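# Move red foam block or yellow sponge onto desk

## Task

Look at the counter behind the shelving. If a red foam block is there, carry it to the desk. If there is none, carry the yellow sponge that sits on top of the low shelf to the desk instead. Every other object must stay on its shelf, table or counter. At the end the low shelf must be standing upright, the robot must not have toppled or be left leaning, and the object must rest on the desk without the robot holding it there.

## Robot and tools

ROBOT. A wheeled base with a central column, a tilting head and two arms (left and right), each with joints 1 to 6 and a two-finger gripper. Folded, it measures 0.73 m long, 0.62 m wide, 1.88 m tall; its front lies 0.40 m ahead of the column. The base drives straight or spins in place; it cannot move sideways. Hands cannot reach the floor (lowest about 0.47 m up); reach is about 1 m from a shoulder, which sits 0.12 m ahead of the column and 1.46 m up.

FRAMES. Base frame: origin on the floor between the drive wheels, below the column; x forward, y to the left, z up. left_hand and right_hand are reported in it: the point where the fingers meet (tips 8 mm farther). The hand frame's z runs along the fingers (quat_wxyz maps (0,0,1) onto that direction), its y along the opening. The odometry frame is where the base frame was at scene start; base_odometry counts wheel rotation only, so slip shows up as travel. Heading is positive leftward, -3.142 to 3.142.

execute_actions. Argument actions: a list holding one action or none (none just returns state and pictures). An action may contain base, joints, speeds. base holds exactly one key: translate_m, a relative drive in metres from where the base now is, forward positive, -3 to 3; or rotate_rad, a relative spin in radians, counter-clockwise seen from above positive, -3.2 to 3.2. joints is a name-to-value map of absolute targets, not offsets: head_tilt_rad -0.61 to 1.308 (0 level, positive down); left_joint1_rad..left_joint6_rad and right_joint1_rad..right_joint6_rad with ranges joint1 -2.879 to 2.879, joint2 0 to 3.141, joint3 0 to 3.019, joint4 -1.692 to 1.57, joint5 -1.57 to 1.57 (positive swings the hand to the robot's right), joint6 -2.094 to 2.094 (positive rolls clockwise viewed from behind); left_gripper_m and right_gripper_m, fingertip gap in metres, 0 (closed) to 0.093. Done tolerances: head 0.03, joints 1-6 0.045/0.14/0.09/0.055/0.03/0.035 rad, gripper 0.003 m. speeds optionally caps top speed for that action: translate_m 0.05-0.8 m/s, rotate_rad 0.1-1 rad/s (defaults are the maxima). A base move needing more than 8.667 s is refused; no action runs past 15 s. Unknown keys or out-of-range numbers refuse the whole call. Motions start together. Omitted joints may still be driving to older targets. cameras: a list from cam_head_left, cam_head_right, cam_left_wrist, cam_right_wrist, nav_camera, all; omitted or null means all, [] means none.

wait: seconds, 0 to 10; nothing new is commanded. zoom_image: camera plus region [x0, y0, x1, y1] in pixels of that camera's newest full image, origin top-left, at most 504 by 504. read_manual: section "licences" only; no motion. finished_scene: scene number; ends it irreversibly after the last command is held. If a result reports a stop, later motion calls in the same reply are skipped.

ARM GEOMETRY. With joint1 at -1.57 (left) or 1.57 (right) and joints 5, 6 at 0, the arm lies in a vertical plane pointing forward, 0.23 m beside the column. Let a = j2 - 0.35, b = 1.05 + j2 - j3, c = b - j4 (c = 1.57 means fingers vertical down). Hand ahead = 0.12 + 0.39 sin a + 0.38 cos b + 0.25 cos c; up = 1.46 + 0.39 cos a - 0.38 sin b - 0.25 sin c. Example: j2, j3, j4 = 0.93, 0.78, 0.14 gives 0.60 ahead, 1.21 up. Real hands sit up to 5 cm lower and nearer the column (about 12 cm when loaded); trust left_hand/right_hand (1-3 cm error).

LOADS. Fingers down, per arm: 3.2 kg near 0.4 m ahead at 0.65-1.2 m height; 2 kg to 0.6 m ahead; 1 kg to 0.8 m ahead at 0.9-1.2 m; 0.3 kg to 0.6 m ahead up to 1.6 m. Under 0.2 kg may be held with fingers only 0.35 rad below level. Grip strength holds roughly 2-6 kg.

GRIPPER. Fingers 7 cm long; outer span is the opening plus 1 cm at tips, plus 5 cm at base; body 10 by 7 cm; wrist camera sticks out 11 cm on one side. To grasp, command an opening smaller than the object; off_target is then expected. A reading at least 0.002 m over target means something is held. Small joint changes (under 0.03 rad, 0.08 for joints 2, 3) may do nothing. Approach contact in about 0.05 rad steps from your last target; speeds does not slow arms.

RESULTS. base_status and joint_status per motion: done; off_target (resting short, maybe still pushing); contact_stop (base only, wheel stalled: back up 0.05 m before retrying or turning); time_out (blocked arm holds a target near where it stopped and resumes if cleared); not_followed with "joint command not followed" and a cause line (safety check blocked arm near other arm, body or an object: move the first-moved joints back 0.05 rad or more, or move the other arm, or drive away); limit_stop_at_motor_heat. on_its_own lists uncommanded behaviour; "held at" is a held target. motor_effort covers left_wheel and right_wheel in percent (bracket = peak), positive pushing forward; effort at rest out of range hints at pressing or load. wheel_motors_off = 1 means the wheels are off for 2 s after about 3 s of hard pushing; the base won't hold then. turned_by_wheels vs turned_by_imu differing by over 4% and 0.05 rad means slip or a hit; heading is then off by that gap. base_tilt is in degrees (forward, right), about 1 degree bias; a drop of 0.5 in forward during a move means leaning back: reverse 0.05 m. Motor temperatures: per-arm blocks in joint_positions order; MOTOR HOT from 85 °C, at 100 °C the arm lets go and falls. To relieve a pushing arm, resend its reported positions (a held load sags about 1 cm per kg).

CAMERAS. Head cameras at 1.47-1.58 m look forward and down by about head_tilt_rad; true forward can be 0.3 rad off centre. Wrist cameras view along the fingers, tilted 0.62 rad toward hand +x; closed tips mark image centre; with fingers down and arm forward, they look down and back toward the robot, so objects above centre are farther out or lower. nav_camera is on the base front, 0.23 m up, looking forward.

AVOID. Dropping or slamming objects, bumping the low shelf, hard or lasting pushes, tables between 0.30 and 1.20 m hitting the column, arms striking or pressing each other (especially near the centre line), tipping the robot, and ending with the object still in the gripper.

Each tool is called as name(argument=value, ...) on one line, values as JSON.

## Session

execute_actions(actions=[])

Scene clock: 0.00 s.
Motor temperatures (°C, as the motors report them): left_arm=[25 29 28 27 28 28] | right_arm=[27 30 28 28 29 26]
base_odometry: x=+0.000 y=+0.000 heading=+0.000 (m, m, rad; odometry frame)
turned_by_wheels: +0.000 (rad since the last result)
turned_by_imu: +0.000 (rad since the last result)
base_tilt: forward=-0.2 right=-0.1 (deg)
base_status: not commanded
joint_positions: head_tilt_rad=+0.869 left_joint1_rad=-1.565 left_joint2_rad=+0.916 left_joint3_rad=+0.413 left_joint4_rad=-0.990 left_joint5_rad=-0.048 left_joint6_rad=+0.022 left_gripper_m=+0.094 right_joint1_rad=+1.580 right_joint2_rad=+0.863 right_joint3_rad=+0.438 right_joint4_rad=-0.912 right_joint5_rad=-0.026 right_joint6_rad=+0.048 right_gripper_m=+0.095
joint_status: not commanded
wheel_motors_off: 0
motor_effort: left_wheel=+2 right_wheel=+1 (%)
left_hand: x=+0.1367 y=+0.2340 z=+1.2596 quat_wxyz=(+0.466, -0.018, -0.884, -0.018) (m; base frame)
right_hand: x=+0.1730 y=-0.2190 z=+1.2419 quat_wxyz=(+0.396, -0.024, -0.918, -0.005) (m; base frame)
pictures: cam_head_left, cam_head_right, cam_left_wrist, cam_right_wrist, nav_camera
Images, in order (width x height): cam_head_left 504x504, cam_head_right 504x504, cam_left_wrist 504x504, cam_right_wrist 504x504, nav_camera 504x504.

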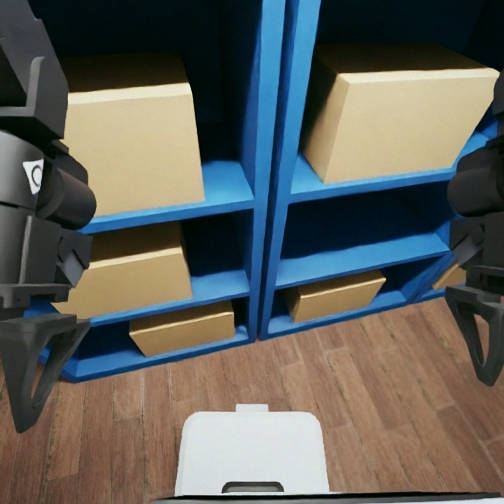

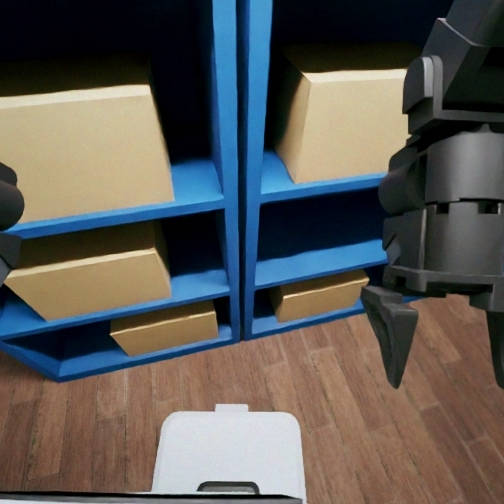

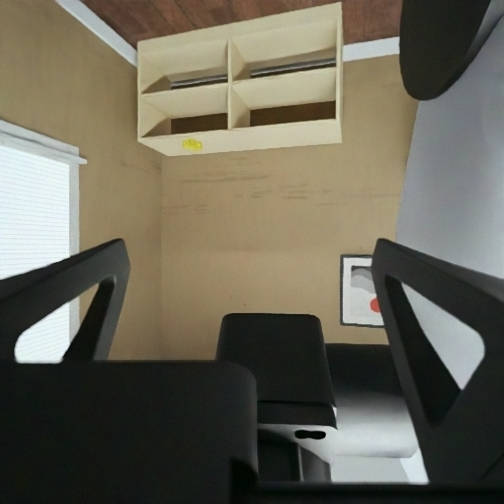

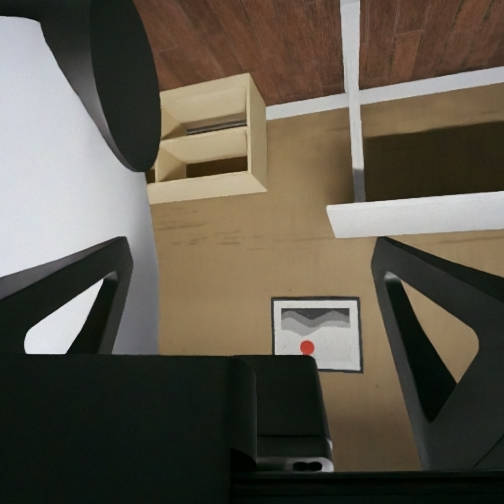

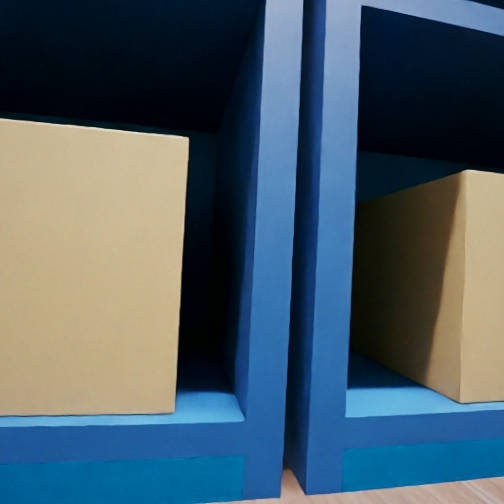

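execute_actions(actions=[{"base": {"rotate_rad": 1.46}}], cameras=["cam_head_left", "cam_head_right", "nav_camera"])

Scene clock: 9.10 s.
Motor temperatures (°C, as the motors report them): left_arm=[25 29 28 27 28 28] | right_arm=[27 30 28 28 29 26]
base_odometry: x=+0.000 y=+0.000 heading=+1.459 (m, m, rad; odometry frame)
turned_by_wheels: +1.459 (rad since the last result)
turned_by_imu: +1.475 (rad since the last result)
base_tilt: forward=-0.2 right=-0.1 (deg)
base_status: done
joint_positions: head_tilt_rad=+0.869 left_joint1_rad=-1.565 left_joint2_rad=+0.916 left_joint3_rad=+0.413 left_joint4_rad=-0.990 left_joint5_rad=-0.048 left_joint6_rad=+0.022 left_gripper_m=+0.095 right_joint1_rad=+1.580 right_joint2_rad=+0.863 right_joint3_rad=+0.438 right_joint4_rad=-0.912 right_joint5_rad=-0.026 right_joint6_rad=+0.048 right_gripper_m=+0.095
joint_status: not commanded
wheel_motors_off: 0
motor_effort: left_wheel=-4(33) right_wheel=+4(32) (%)
left_hand: x=+0.1367 y=+0.2340 z=+1.2596 quat_wxyz=(+0.466, -0.018, -0.884, -0.018) (m; base frame)
right_hand: x=+0.1730 y=-0.2190 z=+1.2419 quat_wxyz=(+0.396, -0.024, -0.918, -0.005) (m; base frame)
pictures: cam_head_left, cam_head_right, nav_camera
Images, in order (width x height): cam_head_left 504x504, cam_head_right 504x504, nav_camera 504x504.

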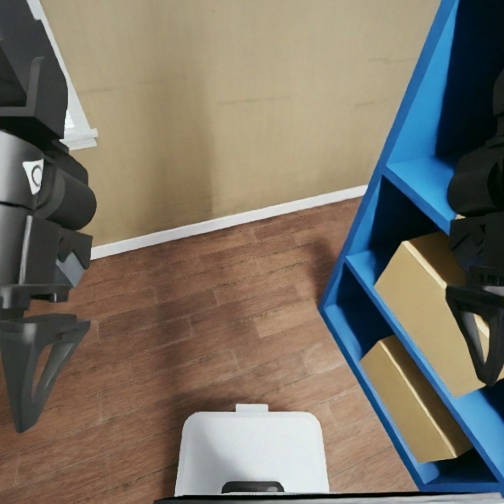

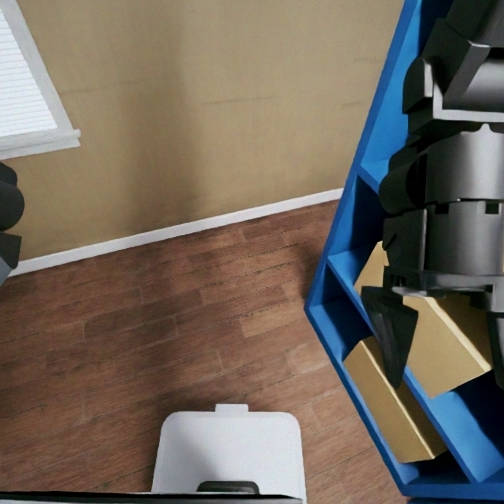

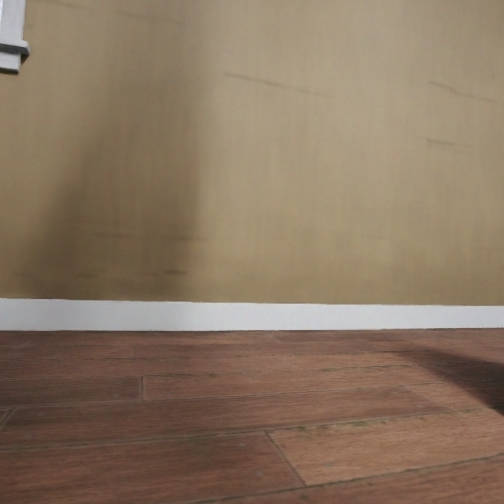

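execute_actions(actions=[{"base": {"translate_m": 1.08}, "joints": {"head_tilt_rad": 1.1}}], cameras=["cam_head_left"])

Scene clock: 24.27 s.
Motor temperatures (°C, as the motors report them): left_arm=[25 29 28 28 28 28] | right_arm=[27 31 28 28 29 26]
base_odometry: x=+0.120 y=+1.073 heading=+1.459 (m, m, rad; odometry frame)
turned_by_wheels: +0.000 (rad since the last result)
turned_by_imu: +0.003 (rad since the last result)
base_tilt: forward=-0.2 right=-0.1 (deg)
base_status: done
joint_positions: head_tilt_rad=+1.100 left_joint1_rad=-1.565 left_joint2_rad=+0.916 left_joint3_rad=+0.415 left_joint4_rad=-0.990 left_joint5_rad=-0.048 left_joint6_rad=+0.022 left_gripper_m=+0.095 right_joint1_rad=+1.580 right_joint2_rad=+0.863 right_joint3_rad=+0.439 right_joint4_rad=-0.912 right_joint5_rad=-0.026 right_joint6_rad=+0.048 right_gripper_m=+0.095
joint_status: all done
wheel_motors_off: 0
motor_effort: left_wheel=-1(42) right_wheel=+0(61) (%)
left_hand: x=+0.1379 y=+0.2340 z=+1.2591 quat_wxyz=(+0.465, -0.018, -0.885, -0.018) (m; base frame)
right_hand: x=+0.1738 y=-0.2190 z=+1.2417 quat_wxyz=(+0.395, -0.024, -0.918, -0.005) (m; base frame)
pictures: cam_head_left
Images, in order (width x height): cam_head_left 504x504.

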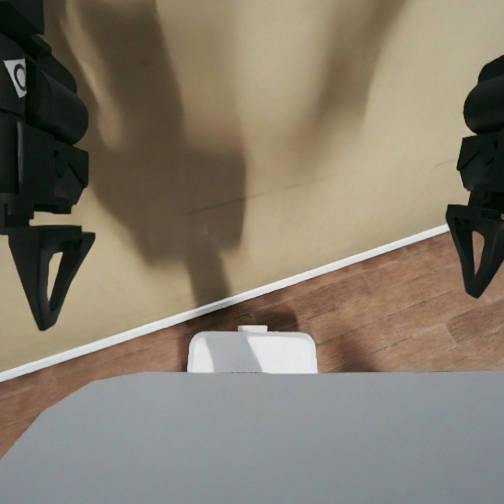

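execute_actions(actions=[{"base": {"rotate_rad": -0.98}, "joints": {"head_tilt_rad": 0.85, "left_joint3_rad": 0.55, "left_joint4_rad": 1.4, "left_joint5_rad": 1.1}}], cameras=["cam_head_left", "cam_head_right", "cam_left_wrist"])

Scene clock: 28.93 s.
Motor temperatures (°C, as the motors report them): left_arm=[25 29 28 28 28 28] | right_arm=[27 31 28 28 29 26]
base_odometry: x=+0.120 y=+1.073 heading=+0.480 (m, m, rad; odometry frame)
turned_by_wheels: -0.979 (rad since the last result)
turned_by_imu: -0.986 (rad since the last result)
base_tilt: forward=-0.2 right=-0.1 (deg)
base_status: done
joint_positions: head_tilt_rad=+0.865 left_joint1_rad=-1.565 left_joint2_rad=+0.920 left_joint3_rad=+0.557 left_joint4_rad=+1.388 left_joint5_rad=+1.098 left_joint6_rad=+0.022 left_gripper_m=+0.095 right_joint1_rad=+1.580 right_joint2_rad=+0.863 right_joint3_rad=+0.439 right_joint4_rad=-0.912 right_joint5_rad=-0.026 right_joint6_rad=+0.048 right_gripper_m=+0.095
joint_status: all done
wheel_motors_off: 0
motor_effort: left_wheel=+3(30) right_wheel=-4(50) (%)
left_hand: x=+0.5469 y=+0.0733 z=+1.3978 quat_wxyz=(-0.600, -0.372, -0.608, +0.364) (m; base frame)
right_hand: x=+0.1738 y=-0.2190 z=+1.2417 quat_wxyz=(+0.395, -0.024, -0.918, -0.005) (m; base frame)
pictures: cam_head_left, cam_head_right, cam_left_wrist
Images, in order (width x height): cam_head_left 504x504, cam_head_right 504x504, cam_left_wrist 504x504.

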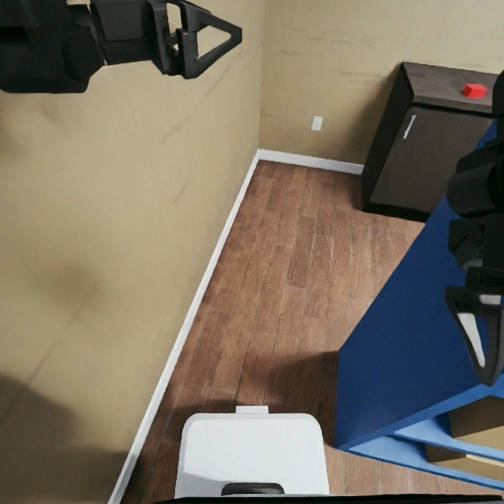

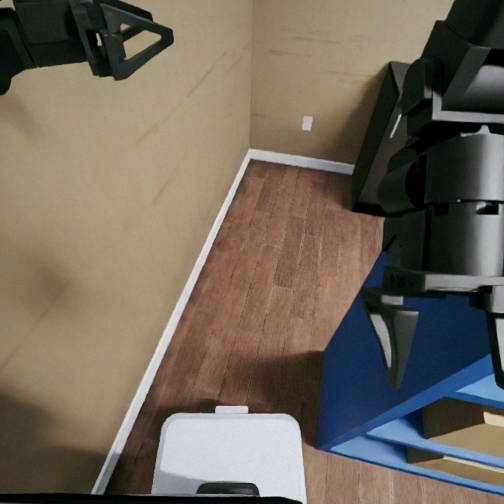

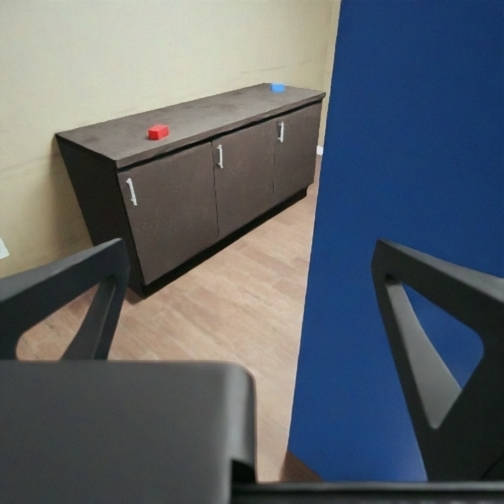

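execute_actions(actions=[{"base": {"translate_m": 0.54}, "joints": {"left_joint3_rad": 0.42, "left_joint4_rad": -0.95, "left_joint5_rad": 0.0}}], cameras=[])

execute_actions(actions=[{"base": {"rotate_rad": -0.49}}], cameras=["cam_head_left", "cam_head_right", "nav_camera"])

Scene clock: 41.27 s.
Motor temperatures (°C, as the motors report them): left_arm=[25 30 28 28 28 28] | right_arm=[27 31 28 28 29 26]
base_odometry: x=+0.599 y=+1.323 heading=+0.480 (m, m, rad; odometry frame)
turned_by_wheels: +0.000 (rad since the last result)
turned_by_imu: +0.002 (rad since the last result)
base_tilt: forward=-0.2 right=-0.1 (deg)
base_status: done
joint_positions: head_tilt_rad=+0.864 left_joint1_rad=-1.565 left_joint2_rad=+0.918 left_joint3_rad=+0.420 left_joint4_rad=-0.939 left_joint5_rad=+0.002 left_joint6_rad=+0.022 left_gripper_m=+0.095 right_joint1_rad=+1.580 right_joint2_rad=+0.863 right_joint3_rad=+0.439 right_joint4_rad=-0.912 right_joint5_rad=-0.026 right_joint6_rad=+0.048 right_gripper_m=+0.095
joint_status: all done
wheel_motors_off: 0
motor_effort: left_wheel=+0(47) right_wheel=+0(53) (%)
left_hand: x=+0.1473 y=+0.2255 z=+1.2477 quat_wxyz=(+0.441, -0.007, -0.898, +0.004) (m; base frame)
right_hand: x=+0.1736 y=-0.2190 z=+1.2418 quat_wxyz=(+0.395, -0.024, -0.918, -0.005) (m; base frame)
pictures: none
No camera images: the call's "cameras" was empty. Leave "cameras" out to get every camera's image.

Scene clock: 43.20 s.
Motor temperatures (°C, as the motors report them): left_arm=[25 30 28 28 28 28] | right_arm=[27 31 28 28 29 26]
base_odometry: x=+0.599 y=+1.323 heading=-0.009 (m, m, rad; odometry frame)
turned_by_wheels: -0.489 (rad since the last result)
turned_by_imu: -0.490 (rad since the last result)
base_tilt: forward=-0.2 right=-0.1 (deg)
base_status: done
joint_positions: head_tilt_rad=+0.864 left_joint1_rad=-1.565 left_joint2_rad=+0.918 left_joint3_rad=+0.420 left_joint4_rad=-0.939 left_joint5_rad=+0.002 left_joint6_rad=+0.022 left_gripper_m=+0.095 right_joint1_rad=+1.580 right_joint2_rad=+0.863 right_joint3_rad=+0.439 right_joint4_rad=-0.912 right_joint5_rad=-0.026 right_joint6_rad=+0.048 right_gripper_m=+0.095
joint_status: not commanded
wheel_motors_off: 0
motor_effort: left_wheel=+3(33) right_wheel=-4(49) (%)
left_hand: x=+0.1473 y=+0.2255 z=+1.2477 quat_wxyz=(+0.441, -0.007, -0.898, +0.004) (m; base frame)
right_hand: x=+0.1736 y=-0.2190 z=+1.2418 quat_wxyz=(+0.395, -0.024, -0.918, -0.005) (m; base frame)
pictures: cam_head_left, cam_head_right, nav_camera
Images, in order (width x height): cam_head_left 504x504, cam_head_right 504x504, nav_camera 504x504.

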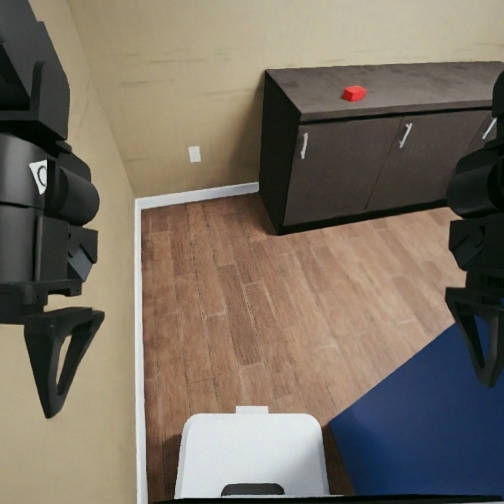

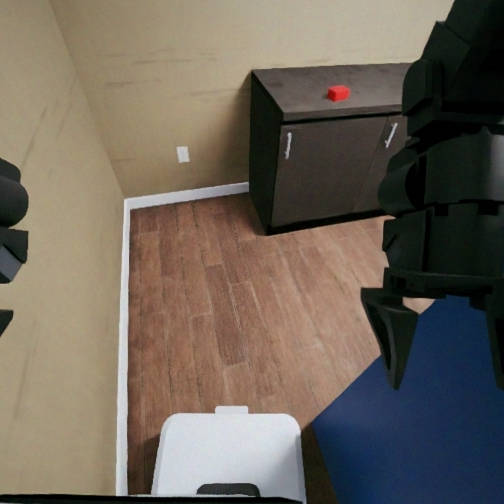

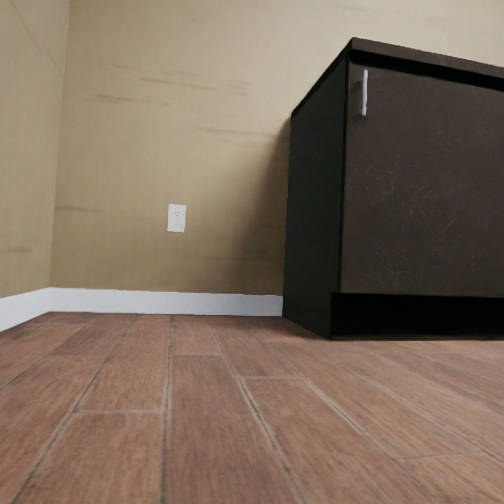

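execute_actions(actions=[{"base": {"translate_m": 1.05}, "joints": {"head_tilt_rad": 0.9, "right_joint1_rad": 1.571, "right_joint2_rad": 1.54, "right_joint3_rad": 1.76, "right_joint4_rad": -0.64, "right_joint5_rad": 0.0, "right_joint6_rad": 0.0}}], cameras=["cam_head_left", "cam_head_right", "cam_right_wrist"])

Scene clock: 50.47 s.
Motor temperatures (°C, as the motors report them): left_arm=[25 29 28 28 28 28] | right_arm=[27 32 29 28 29 26]
base_odometry: x=+1.649 y=+1.313 heading=-0.009 (m, m, rad; odometry frame)
turned_by_wheels: +0.000 (rad since the last result)
turned_by_imu: +0.003 (rad since the last result)
base_tilt: forward=-0.2 right=-0.1 (deg)
base_status: done
joint_positions: head_tilt_rad=+0.902 left_joint1_rad=-1.565 left_joint2_rad=+0.918 left_joint3_rad=+0.423 left_joint4_rad=-0.940 left_joint5_rad=+0.002 left_joint6_rad=+0.022 left_gripper_m=+0.095 right_joint1_rad=+1.578 right_joint2_rad=+1.549 right_joint3_rad=+1.739 right_joint4_rad=-0.645 right_joint5_rad=-0.002 right_joint6_rad=+0.009 right_gripper_m=+0.095
joint_status: all done
wheel_motors_off: 0
motor_effort: left_wheel=+0(47) right_wheel=+0(52) (%)
left_hand: x=+0.1490 y=+0.2255 z=+1.2473 quat_wxyz=(+0.440, -0.007, -0.898, +0.004) (m; base frame)
right_hand: x=+0.7496 y=-0.2200 z=+1.0603 quat_wxyz=(-0.034, -0.003, -0.999, -0.004) (m; base frame)
pictures: cam_head_left, cam_head_right, cam_right_wrist
Images, in order (width x height): cam_head_left 504x504, cam_head_right 504x504, cam_right_wrist 504x504.

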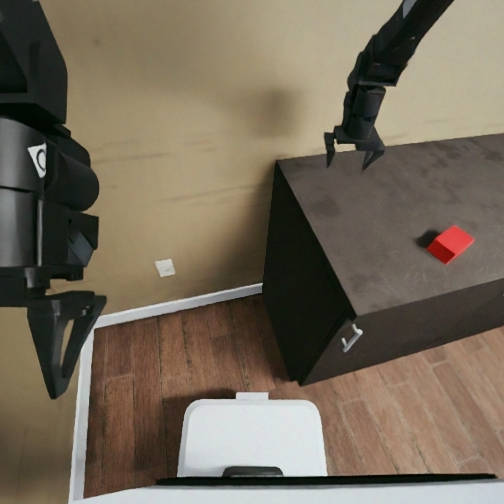

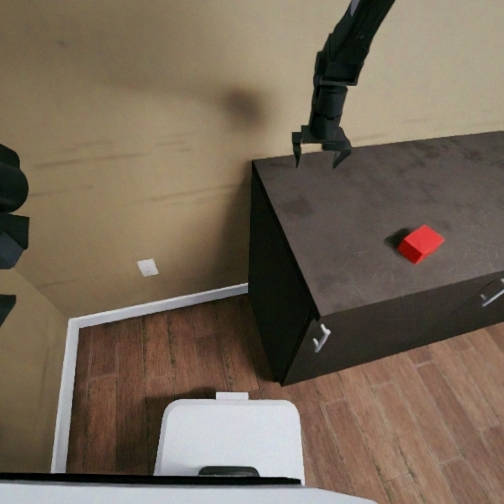

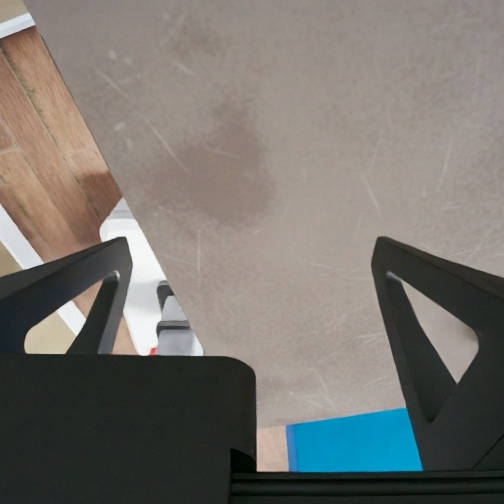

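zoom_image(camera="cam_head_left", region=[304, 130, 504, 330])

Region (304, 130, 504, 330) of cam_head_left's 504x504 image, scaled by 2.520, with more detail than that image has.

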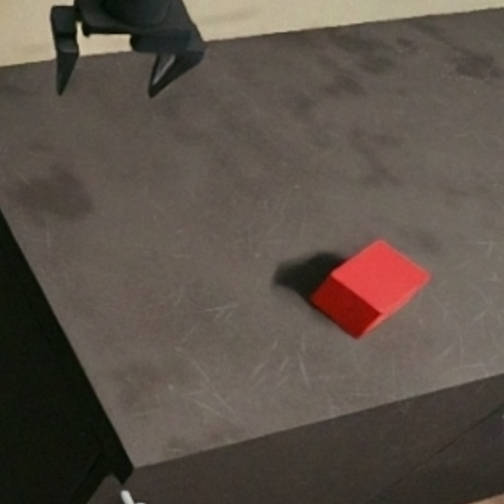

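execute_actions(actions=[{"base": {"rotate_rad": -0.415}, "joints": {"right_joint2_rad": 1.69, "right_joint3_rad": 1.89, "right_joint4_rad": -0.70, "right_joint6_rad": 0.545}}], cameras=["cam_head_left", "cam_head_right", "cam_right_wrist"])

Scene clock: 59.17 s.
Motor temperatures (°C, as the motors report them): left_arm=[25 29 28 28 28 28] | right_arm=[27 34 30 28 29 26]
base_odometry: x=+1.649 y=+1.313 heading=-0.423 (m, m, rad; odometry frame)
turned_by_wheels: -0.414 (rad since the last result)
turned_by_imu: -0.413 (rad since the last result)
base_tilt: forward=-0.3 right=-0.1 (deg)
base_status: done
joint_positions: head_tilt_rad=+0.902 left_joint1_rad=-1.565 left_joint2_rad=+0.918 left_joint3_rad=+0.423 left_joint4_rad=-0.940 left_joint5_rad=+0.002 left_joint6_rad=+0.022 left_gripper_m=+0.095 right_joint1_rad=+1.563 right_joint2_rad=+1.671 right_joint3_rad=+1.877 right_joint4_rad=-0.693 right_joint5_rad=-0.001 right_joint6_rad=+0.534 right_gripper_m=+0.095
joint_status: all done
wheel_motors_off: 0
motor_effort: left_wheel=+2(38) right_wheel=-4(52) (%)
left_hand: x=+0.1490 y=+0.2255 z=+1.2473 quat_wxyz=(+0.440, -0.007, -0.898, +0.004) (m; base frame)
right_hand: x=+0.7607 y=-0.2308 z=+1.0195 quat_wxyz=(-0.018, -0.266, -0.964, -0.002) (m; base frame)
pictures: cam_head_left, cam_head_right, cam_right_wrist
Images, in order (width x height): cam_head_left 504x504, cam_head_right 504x504, cam_right_wrist 504x504.

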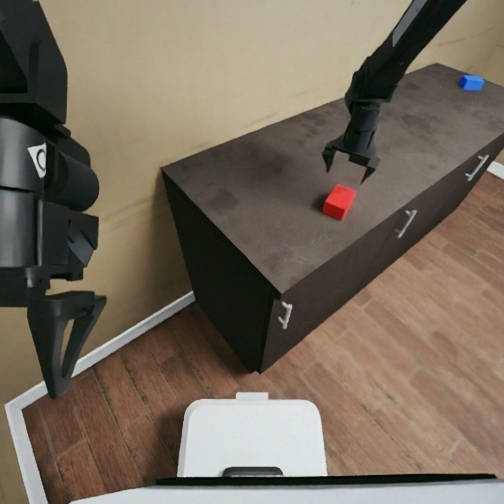

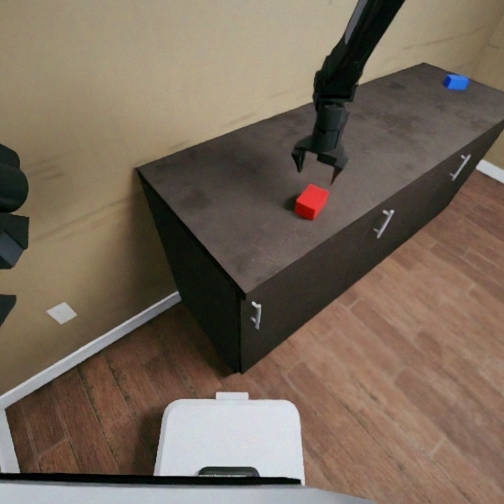

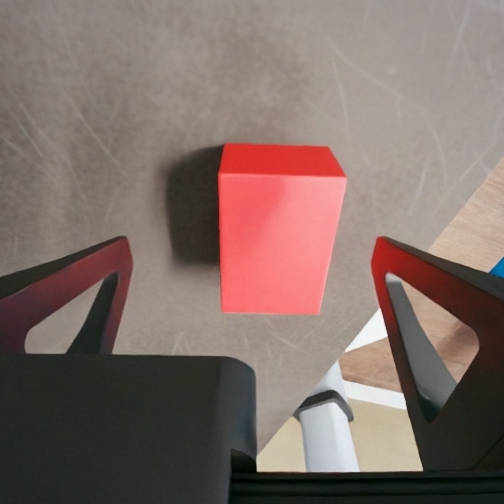

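execute_actions(actions=[{"joints": {"right_joint2_rad": 1.815, "right_joint3_rad": 1.935, "right_joint4_rad": -0.63, "right_joint6_rad": 0.575}}], cameras=["cam_head_right", "cam_right_wrist"])

Scene clock: 65.03 s.
Motor temperatures (°C, as the motors report them): left_arm=[25 29 28 28 28 28] | right_arm=[27 35 31 28 29 26]
base_odometry: x=+1.649 y=+1.313 heading=-0.423 (m, m, rad; odometry frame)
turned_by_wheels: +0.000 (rad since the last result)
turned_by_imu: +0.002 (rad since the last result)
base_tilt: forward=-0.2 right=-0.1 (deg)
base_status: not commanded
joint_positions: head_tilt_rad=+0.902 left_joint1_rad=-1.565 left_joint2_rad=+0.918 left_joint3_rad=+0.423 left_joint4_rad=-0.940 left_joint5_rad=+0.002 left_joint6_rad=+0.022 left_gripper_m=+0.095 right_joint1_rad=+1.563 right_joint2_rad=+1.814 right_joint3_rad=+1.925 right_joint4_rad=-0.631 right_joint5_rad=-0.001 right_joint6_rad=+0.564 right_gripper_m=+0.095
joint_status: all done
wheel_motors_off: 0
motor_effort: left_wheel=+4(4) right_wheel=-7(7) (%)
left_hand: x=+0.1490 y=+0.2255 z=+1.2473 quat_wxyz=(+0.440, -0.007, -0.898, +0.004) (m; base frame)
right_hand: x=+0.7336 y=-0.2313 z=+0.9422 quat_wxyz=(-0.002, -0.280, -0.960, +0.002) (m; base frame)
pictures: cam_head_right, cam_right_wrist
Images, in order (width x height): cam_head_right 504x504, cam_right_wrist 504x504.

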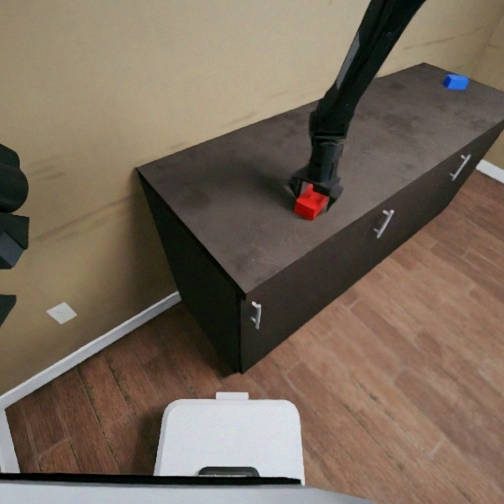

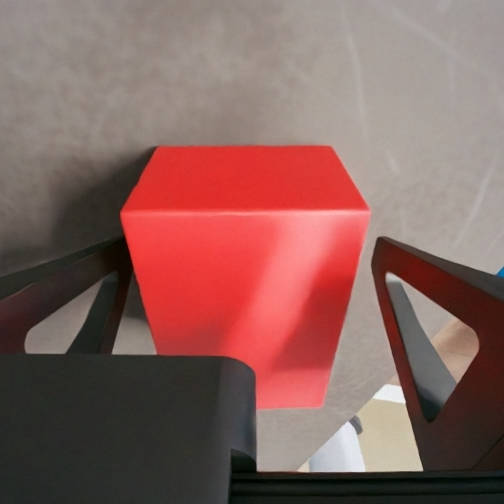

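The fingers are centred around the block, so I'll close the gripper.

execute_actions(actions=[{"joints": {"right_gripper_m": 0.03}}], cameras=["cam_right_wrist"])

Scene clock: 66.40 s.
Motor temperatures (°C, as the motors report them): left_arm=[25 29 28 28 28 28] | right_arm=[27 35 31 28 29 26]
base_odometry: x=+1.649 y=+1.313 heading=-0.423 (m, m, rad; odometry frame)
turned_by_wheels: +0.000 (rad since the last result)
turned_by_imu: +0.001 (rad since the last result)
base_tilt: forward=-0.2 right=-0.1 (deg)
base_status: not commanded
joint_positions: head_tilt_rad=+0.902 left_joint1_rad=-1.565 left_joint2_rad=+0.918 left_joint3_rad=+0.423 left_joint4_rad=-0.940 left_joint5_rad=+0.002 left_joint6_rad=+0.022 left_gripper_m=+0.095 right_joint1_rad=+1.563 right_joint2_rad=+1.814 right_joint3_rad=+1.925 right_joint4_rad=-0.631 right_joint5_rad=+0.000 right_joint6_rad=+0.564 right_gripper_m=+0.058
joint_status: right_gripper_m off_target (ended at +0.058, target +0.030)
wheel_motors_off: 0
motor_effort: left_wheel=+4(4) right_wheel=-7(7) (%)
left_hand: x=+0.1490 y=+0.2255 z=+1.2473 quat_wxyz=(+0.440, -0.007, -0.898, +0.004) (m; base frame)
right_hand: x=+0.7336 y=-0.2313 z=+0.9422 quat_wxyz=(-0.002, -0.280, -0.960, +0.003) (m; base frame)
pictures: cam_right_wrist
Images, in order (width x height): cam_right_wrist 504x504.

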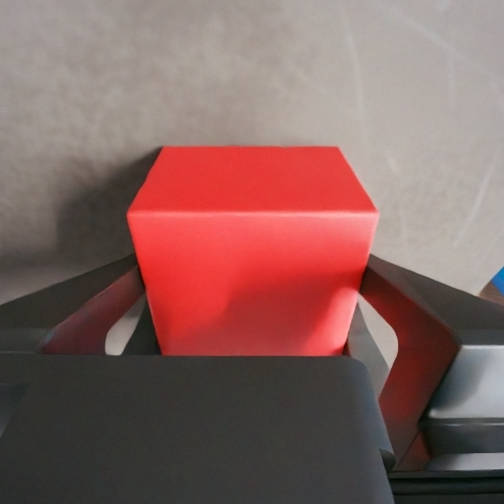

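execute_actions(actions=[{"base": {"translate_m": -0.33}, "joints": {"right_joint2_rad": 1.55}}], cameras=["cam_right_wrist", "cam_left_wrist"])

Scene clock: 73.93 s.
Motor temperatures (°C, as the motors report them): left_arm=[25 29 28 28 28 28] | right_arm=[27 36 31 28 29 26]
base_odometry: x=+1.348 y=+1.448 heading=-0.424 (m, m, rad; odometry frame)
turned_by_wheels: -0.001 (rad since the last result)
turned_by_imu: +0.001 (rad since the last result)
base_tilt: forward=-0.2 right=-0.1 (deg)
base_status: done
joint_positions: head_tilt_rad=+0.902 left_joint1_rad=-1.565 left_joint2_rad=+0.918 left_joint3_rad=+0.418 left_joint4_rad=-0.940 left_joint5_rad=+0.002 left_joint6_rad=+0.022 left_gripper_m=+0.095 right_joint1_rad=+1.565 right_joint2_rad=+1.528 right_joint3_rad=+1.933 right_joint4_rad=-0.629 right_joint5_rad=+0.000 right_joint6_rad=+0.564 right_gripper_m=+0.058
joint_status: all done
wheel_motors_off: 0
motor_effort: left_wheel=-1(42) right_wheel=+1(65) (%)
left_hand: x=+0.1462 y=+0.2255 z=+1.2483 quat_wxyz=(+0.442, -0.007, -0.897, +0.004) (m; base frame)
right_hand: x=+0.8583 y=-0.2295 z=+1.1385 quat_wxyz=(-0.144, -0.276, -0.949, -0.039) (m; base frame)
pictures: cam_left_wrist, cam_right_wrist
Images, in order (width x height): cam_left_wrist 504x504, cam_right_wrist 504x504.

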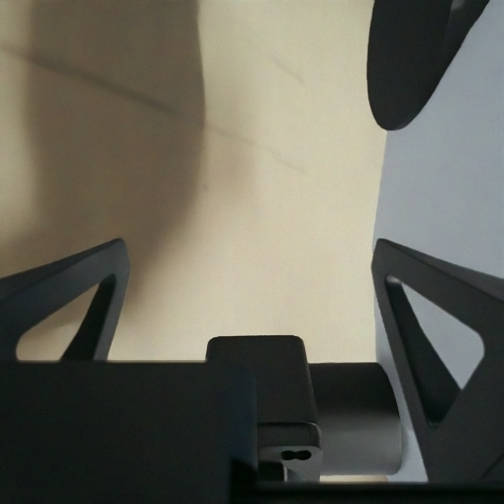

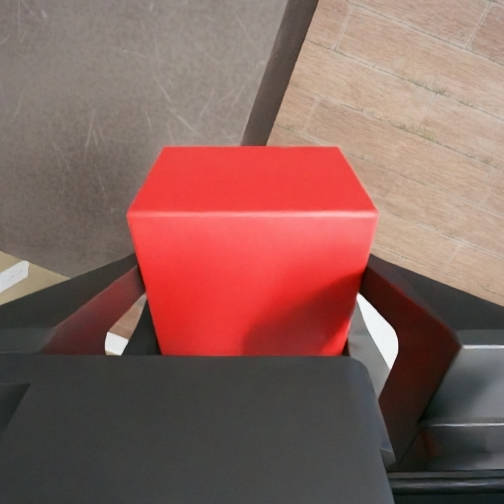

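execute_actions(actions=[])

Scene clock: 78.47 s.
Motor temperatures (°C, as the motors report them): left_arm=[25 29 28 28 28 28] | right_arm=[27 37 32 28 29 26]
base_odometry: x=+1.348 y=+1.448 heading=-0.424 (m, m, rad; odometry frame)
turned_by_wheels: +0.000 (rad since the last result)
turned_by_imu: +0.001 (rad since the last result)
base_tilt: forward=-0.3 right=-0.1 (deg)
base_status: done
joint_positions: head_tilt_rad=+0.902 left_joint1_rad=-1.565 left_joint2_rad=+0.918 left_joint3_rad=+0.418 left_joint4_rad=-0.940 left_joint5_rad=+0.002 left_joint6_rad=+0.022 left_gripper_m=+0.095 right_joint1_rad=+1.565 right_joint2_rad=+1.528 right_joint3_rad=+1.933 right_joint4_rad=-0.629 right_joint5_rad=+0.000 right_joint6_rad=+0.564 right_gripper_m=+0.058
joint_status: all done
wheel_motors_off: 0
motor_effort: left_wheel=-1(42) right_wheel=+1(65) (%)
left_hand: x=+0.1462 y=+0.2255 z=+1.2483 quat_wxyz=(+0.442, -0.007, -0.897, +0.004) (m; base frame)
right_hand: x=+0.8583 y=-0.2295 z=+1.1385 quat_wxyz=(-0.144, -0.276, -0.949, -0.039) (m; base frame)
pictures: cam_head_left, cam_head_right, cam_left_wrist, cam_right_wrist, nav_camera
Images, in order (width x height): cam_head_left 504x504, cam_head_right 504x504, cam_left_wrist 504x504, cam_right_wrist 504x504, nav_camera 504x504.

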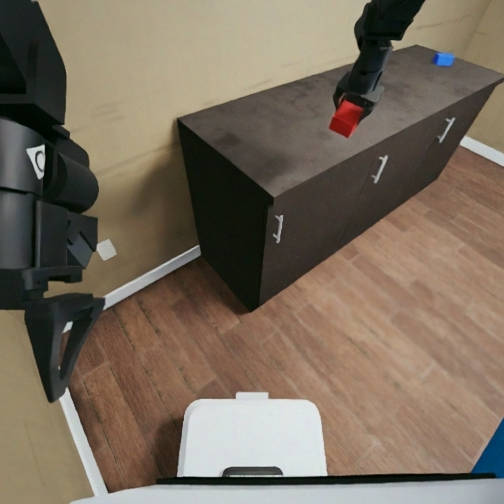

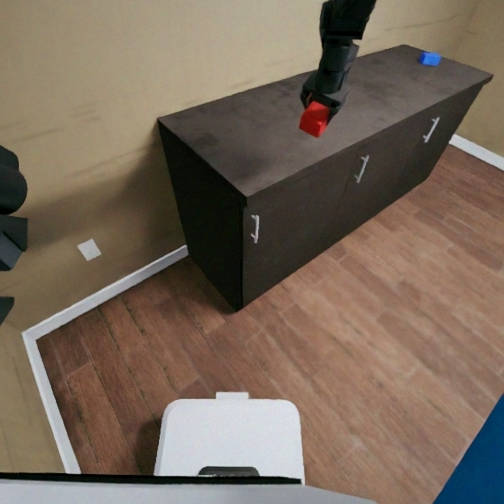

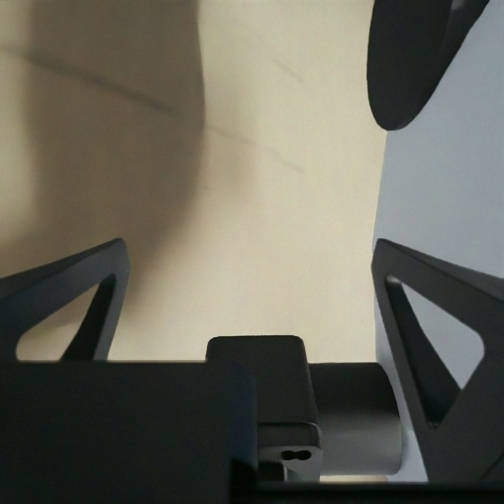

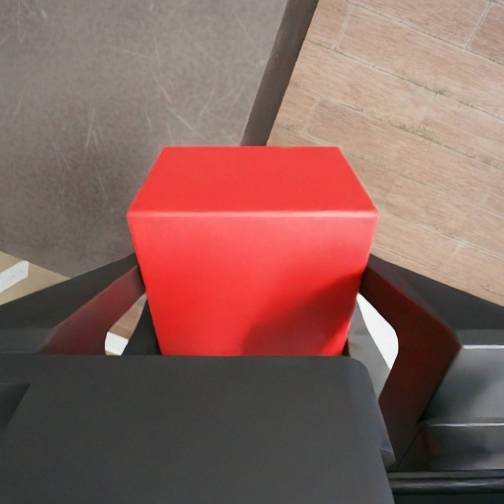

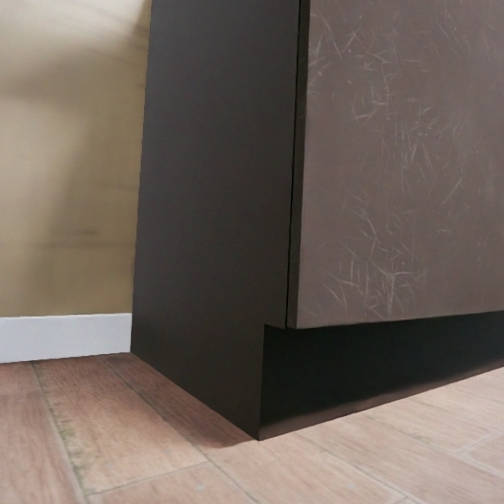

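execute_actions(actions=[{"base": {"rotate_rad": -2.485}, "joints": {"right_joint2_rad": 0.88, "right_joint3_rad": 0.43, "right_joint4_rad": -0.55, "right_joint6_rad": 0.0, "head_tilt_rad": 0.75}}])

Scene clock: 88.13 s.
Motor temperatures (°C, as the motors report them): left_arm=[25 29 28 28 28 28] | right_arm=[27 36 32 28 29 26]
base_odometry: x=+1.348 y=+1.448 heading=-2.908 (m, m, rad; odometry frame)
turned_by_wheels: -2.484 (rad since the last result)
turned_by_imu: -2.508 (rad since the last result)
base_tilt: forward=-0.2 right=-0.1 (deg)
base_status: done
joint_positions: head_tilt_rad=+0.766 left_joint1_rad=-1.565 left_joint2_rad=+0.918 left_joint3_rad=+0.419 left_joint4_rad=-0.940 left_joint5_rad=+0.002 left_joint6_rad=+0.022 left_gripper_m=+0.095 right_joint1_rad=+1.570 right_joint2_rad=+0.889 right_joint3_rad=+0.429 right_joint4_rad=-0.548 right_joint5_rad=+0.000 right_joint6_rad=+0.011 right_gripper_m=+0.058
joint_status: all done
wheel_motors_off: 0
motor_effort: left_wheel=+3(39) right_wheel=-5(49) (%)
left_hand: x=+0.1464 y=+0.2255 z=+1.2482 quat_wxyz=(+0.442, -0.007, -0.897, +0.004) (m; base frame)
right_hand: x=+0.2322 y=-0.2259 z=+1.1870 quat_wxyz=(+0.240, -0.006, -0.971, +0.002) (m; base frame)
pictures: cam_head_left, cam_head_right, cam_left_wrist, cam_right_wrist, nav_camera
Images, in order (width x height): cam_head_left 504x504, cam_head_right 504x504, cam_left_wrist 504x504, cam_right_wrist 504x504, nav_camera 504x504.

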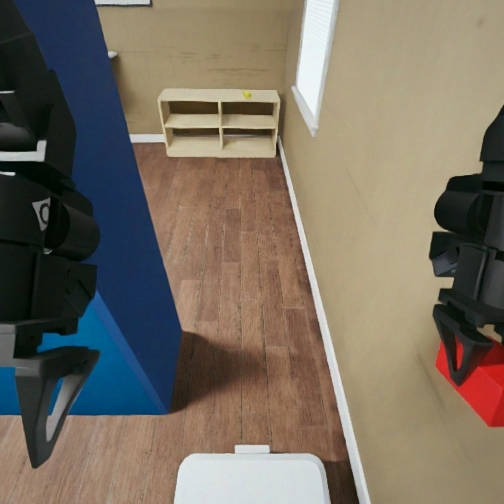

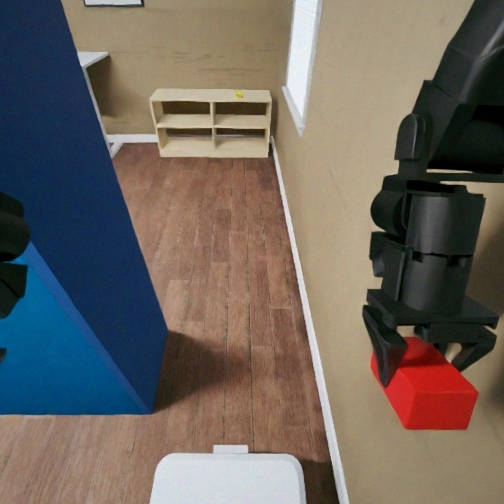

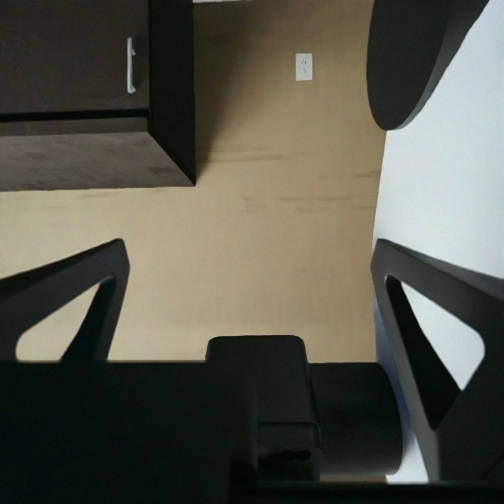

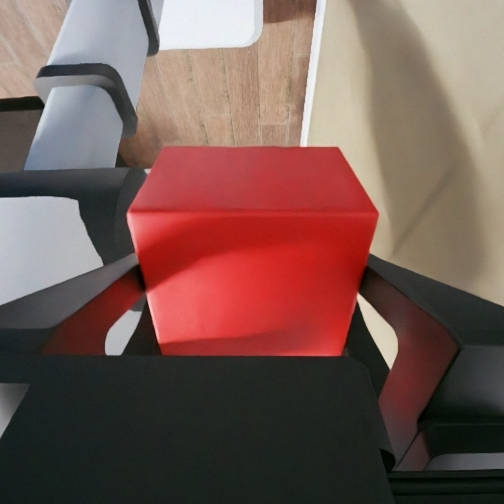

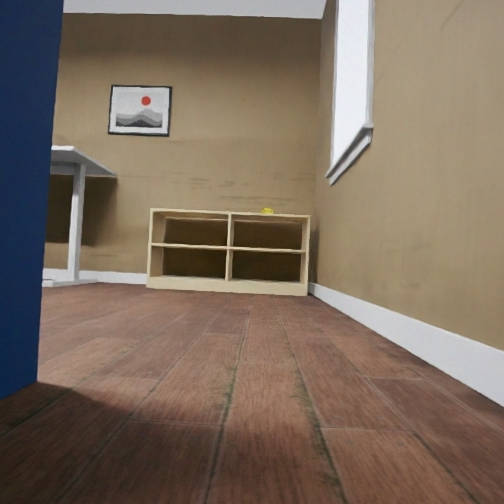

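zoom_image(camera="cam_head_left", region=[140, 300, 380, 504])

zoom_image(camera="cam_head_right", region=[60, 20, 320, 200])

Region (140, 300, 380, 504) of cam_head_left's 504x504 image, scaled by 2.100, with more detail than that image has; it fills the top 428 rows of this view, and the rest is white.

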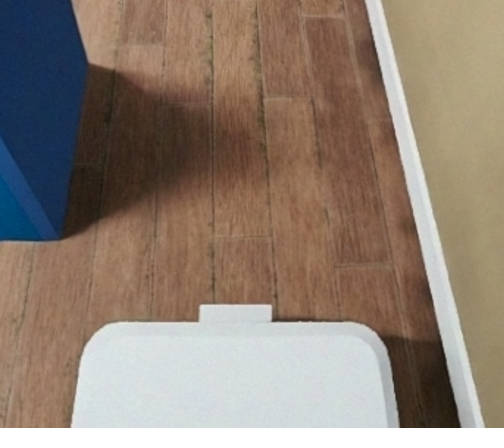

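Region (60, 20, 320, 200) of cam_head_right's 504x504 image, scaled by 1.938, with more detail than that image has; it fills the top 349 rows of this view, and the rest is white.

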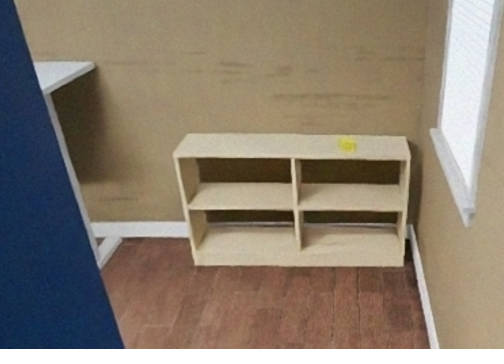

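execute_actions(actions=[{"base": {"rotate_rad": 0.045}}], cameras=["cam_head_left"])

execute_actions(actions=[{"base": {"translate_m": 1.28}, "joints": {"head_tilt_rad": 0.6}}], cameras=["cam_head_left", "cam_head_right", "nav_camera"])

Scene clock: 105.43 s.
Motor temperatures (°C, as the motors report them): left_arm=[25 29 28 28 28 28] | right_arm=[27 34 30 28 29 26]
base_odometry: x=+1.348 y=+1.448 heading=-2.864 (m, m, rad; odometry frame)
turned_by_wheels: +0.044 (rad since the last result)
turned_by_imu: +0.047 (rad since the last result)
base_tilt: forward=-0.2 right=-0.1 (deg)
base_status: done
joint_positions: head_tilt_rad=+0.766 left_joint1_rad=-1.565 left_joint2_rad=+0.918 left_joint3_rad=+0.419 left_joint4_rad=-0.940 left_joint5_rad=+0.002 left_joint6_rad=+0.022 left_gripper_m=+0.095 right_joint1_rad=+1.570 right_joint2_rad=+0.889 right_joint3_rad=+0.429 right_joint4_rad=-0.548 right_joint5_rad=+0.000 right_joint6_rad=+0.011 right_gripper_m=+0.058
joint_status: not commanded
wheel_motors_off: 0
motor_effort: left_wheel=-4(15) right_wheel=+5(17) (%)
left_hand: x=+0.1464 y=+0.2255 z=+1.2482 quat_wxyz=(+0.442, -0.007, -0.897, +0.004) (m; base frame)
right_hand: x=+0.2322 y=-0.2259 z=+1.1870 quat_wxyz=(+0.240, -0.006, -0.971, +0.002) (m; base frame)
pictures: cam_head_left
Images, in order (width x height): cam_head_left 504x504.

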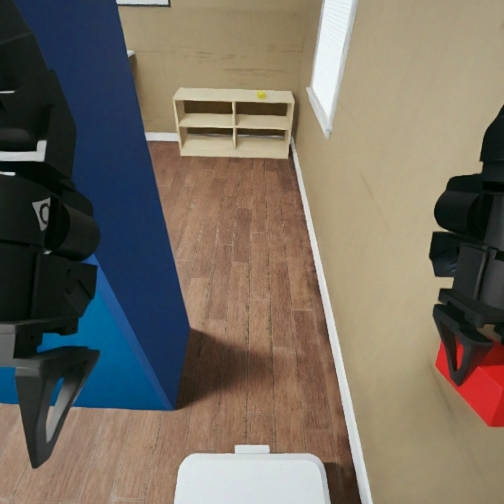

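Scene clock: 108.90 s.
Motor temperatures (°C, as the motors report them): left_arm=[25 29 28 28 28 28] | right_arm=[27 33 29 28 29 26]
base_odometry: x=+0.117 y=+1.098 heading=-2.865 (m, m, rad; odometry frame)
turned_by_wheels: -0.001 (rad since the last result)
turned_by_imu: +0.001 (rad since the last result)
base_tilt: forward=-0.2 right=-0.1 (deg)
base_status: done
joint_positions: head_tilt_rad=+0.617 left_joint1_rad=-1.565 left_joint2_rad=+0.918 left_joint3_rad=+0.422 left_joint4_rad=-0.940 left_joint5_rad=+0.002 left_joint6_rad=+0.022 left_gripper_m=+0.095 right_joint1_rad=+1.570 right_joint2_rad=+0.889 right_joint3_rad=+0.431 right_joint4_rad=-0.548 right_joint5_rad=+0.000 right_joint6_rad=+0.011 right_gripper_m=+0.058
joint_status: all done
wheel_motors_off: 0
motor_effort: left_wheel=-2(36) right_wheel=+1(66) (%)
left_hand: x=+0.1481 y=+0.2255 z=+1.2478 quat_wxyz=(+0.441, -0.007, -0.898, +0.004) (m; base frame)
right_hand: x=+0.2334 y=-0.2259 z=+1.1868 quat_wxyz=(+0.239, -0.006, -0.971, +0.002) (m; base frame)
pictures: cam_head_left, cam_head_right, nav_camera
Images, in order (width x height): cam_head_left 504x504, cam_head_right 504x504, nav_camera 504x504.

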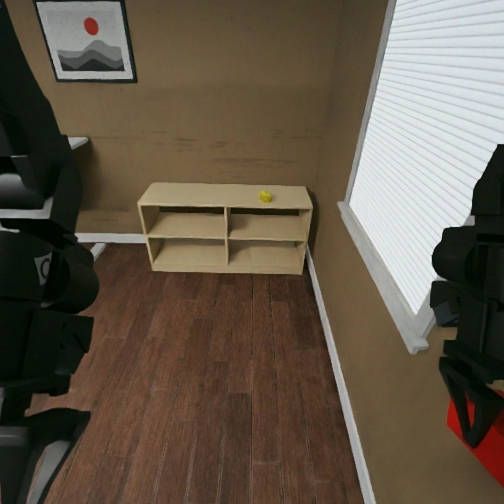

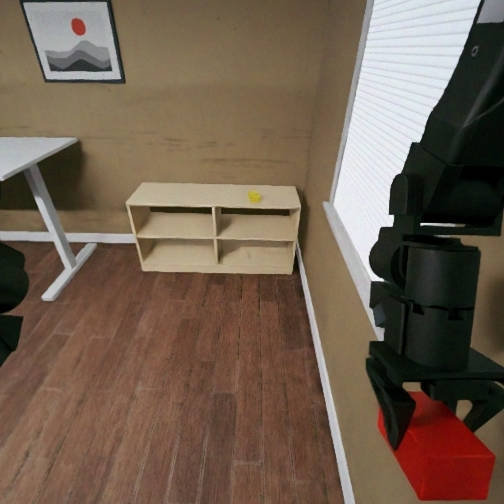

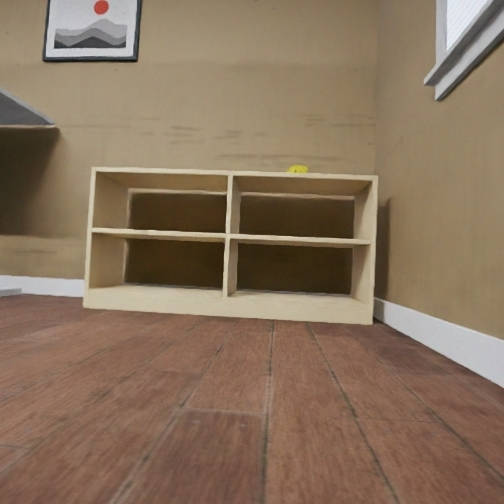

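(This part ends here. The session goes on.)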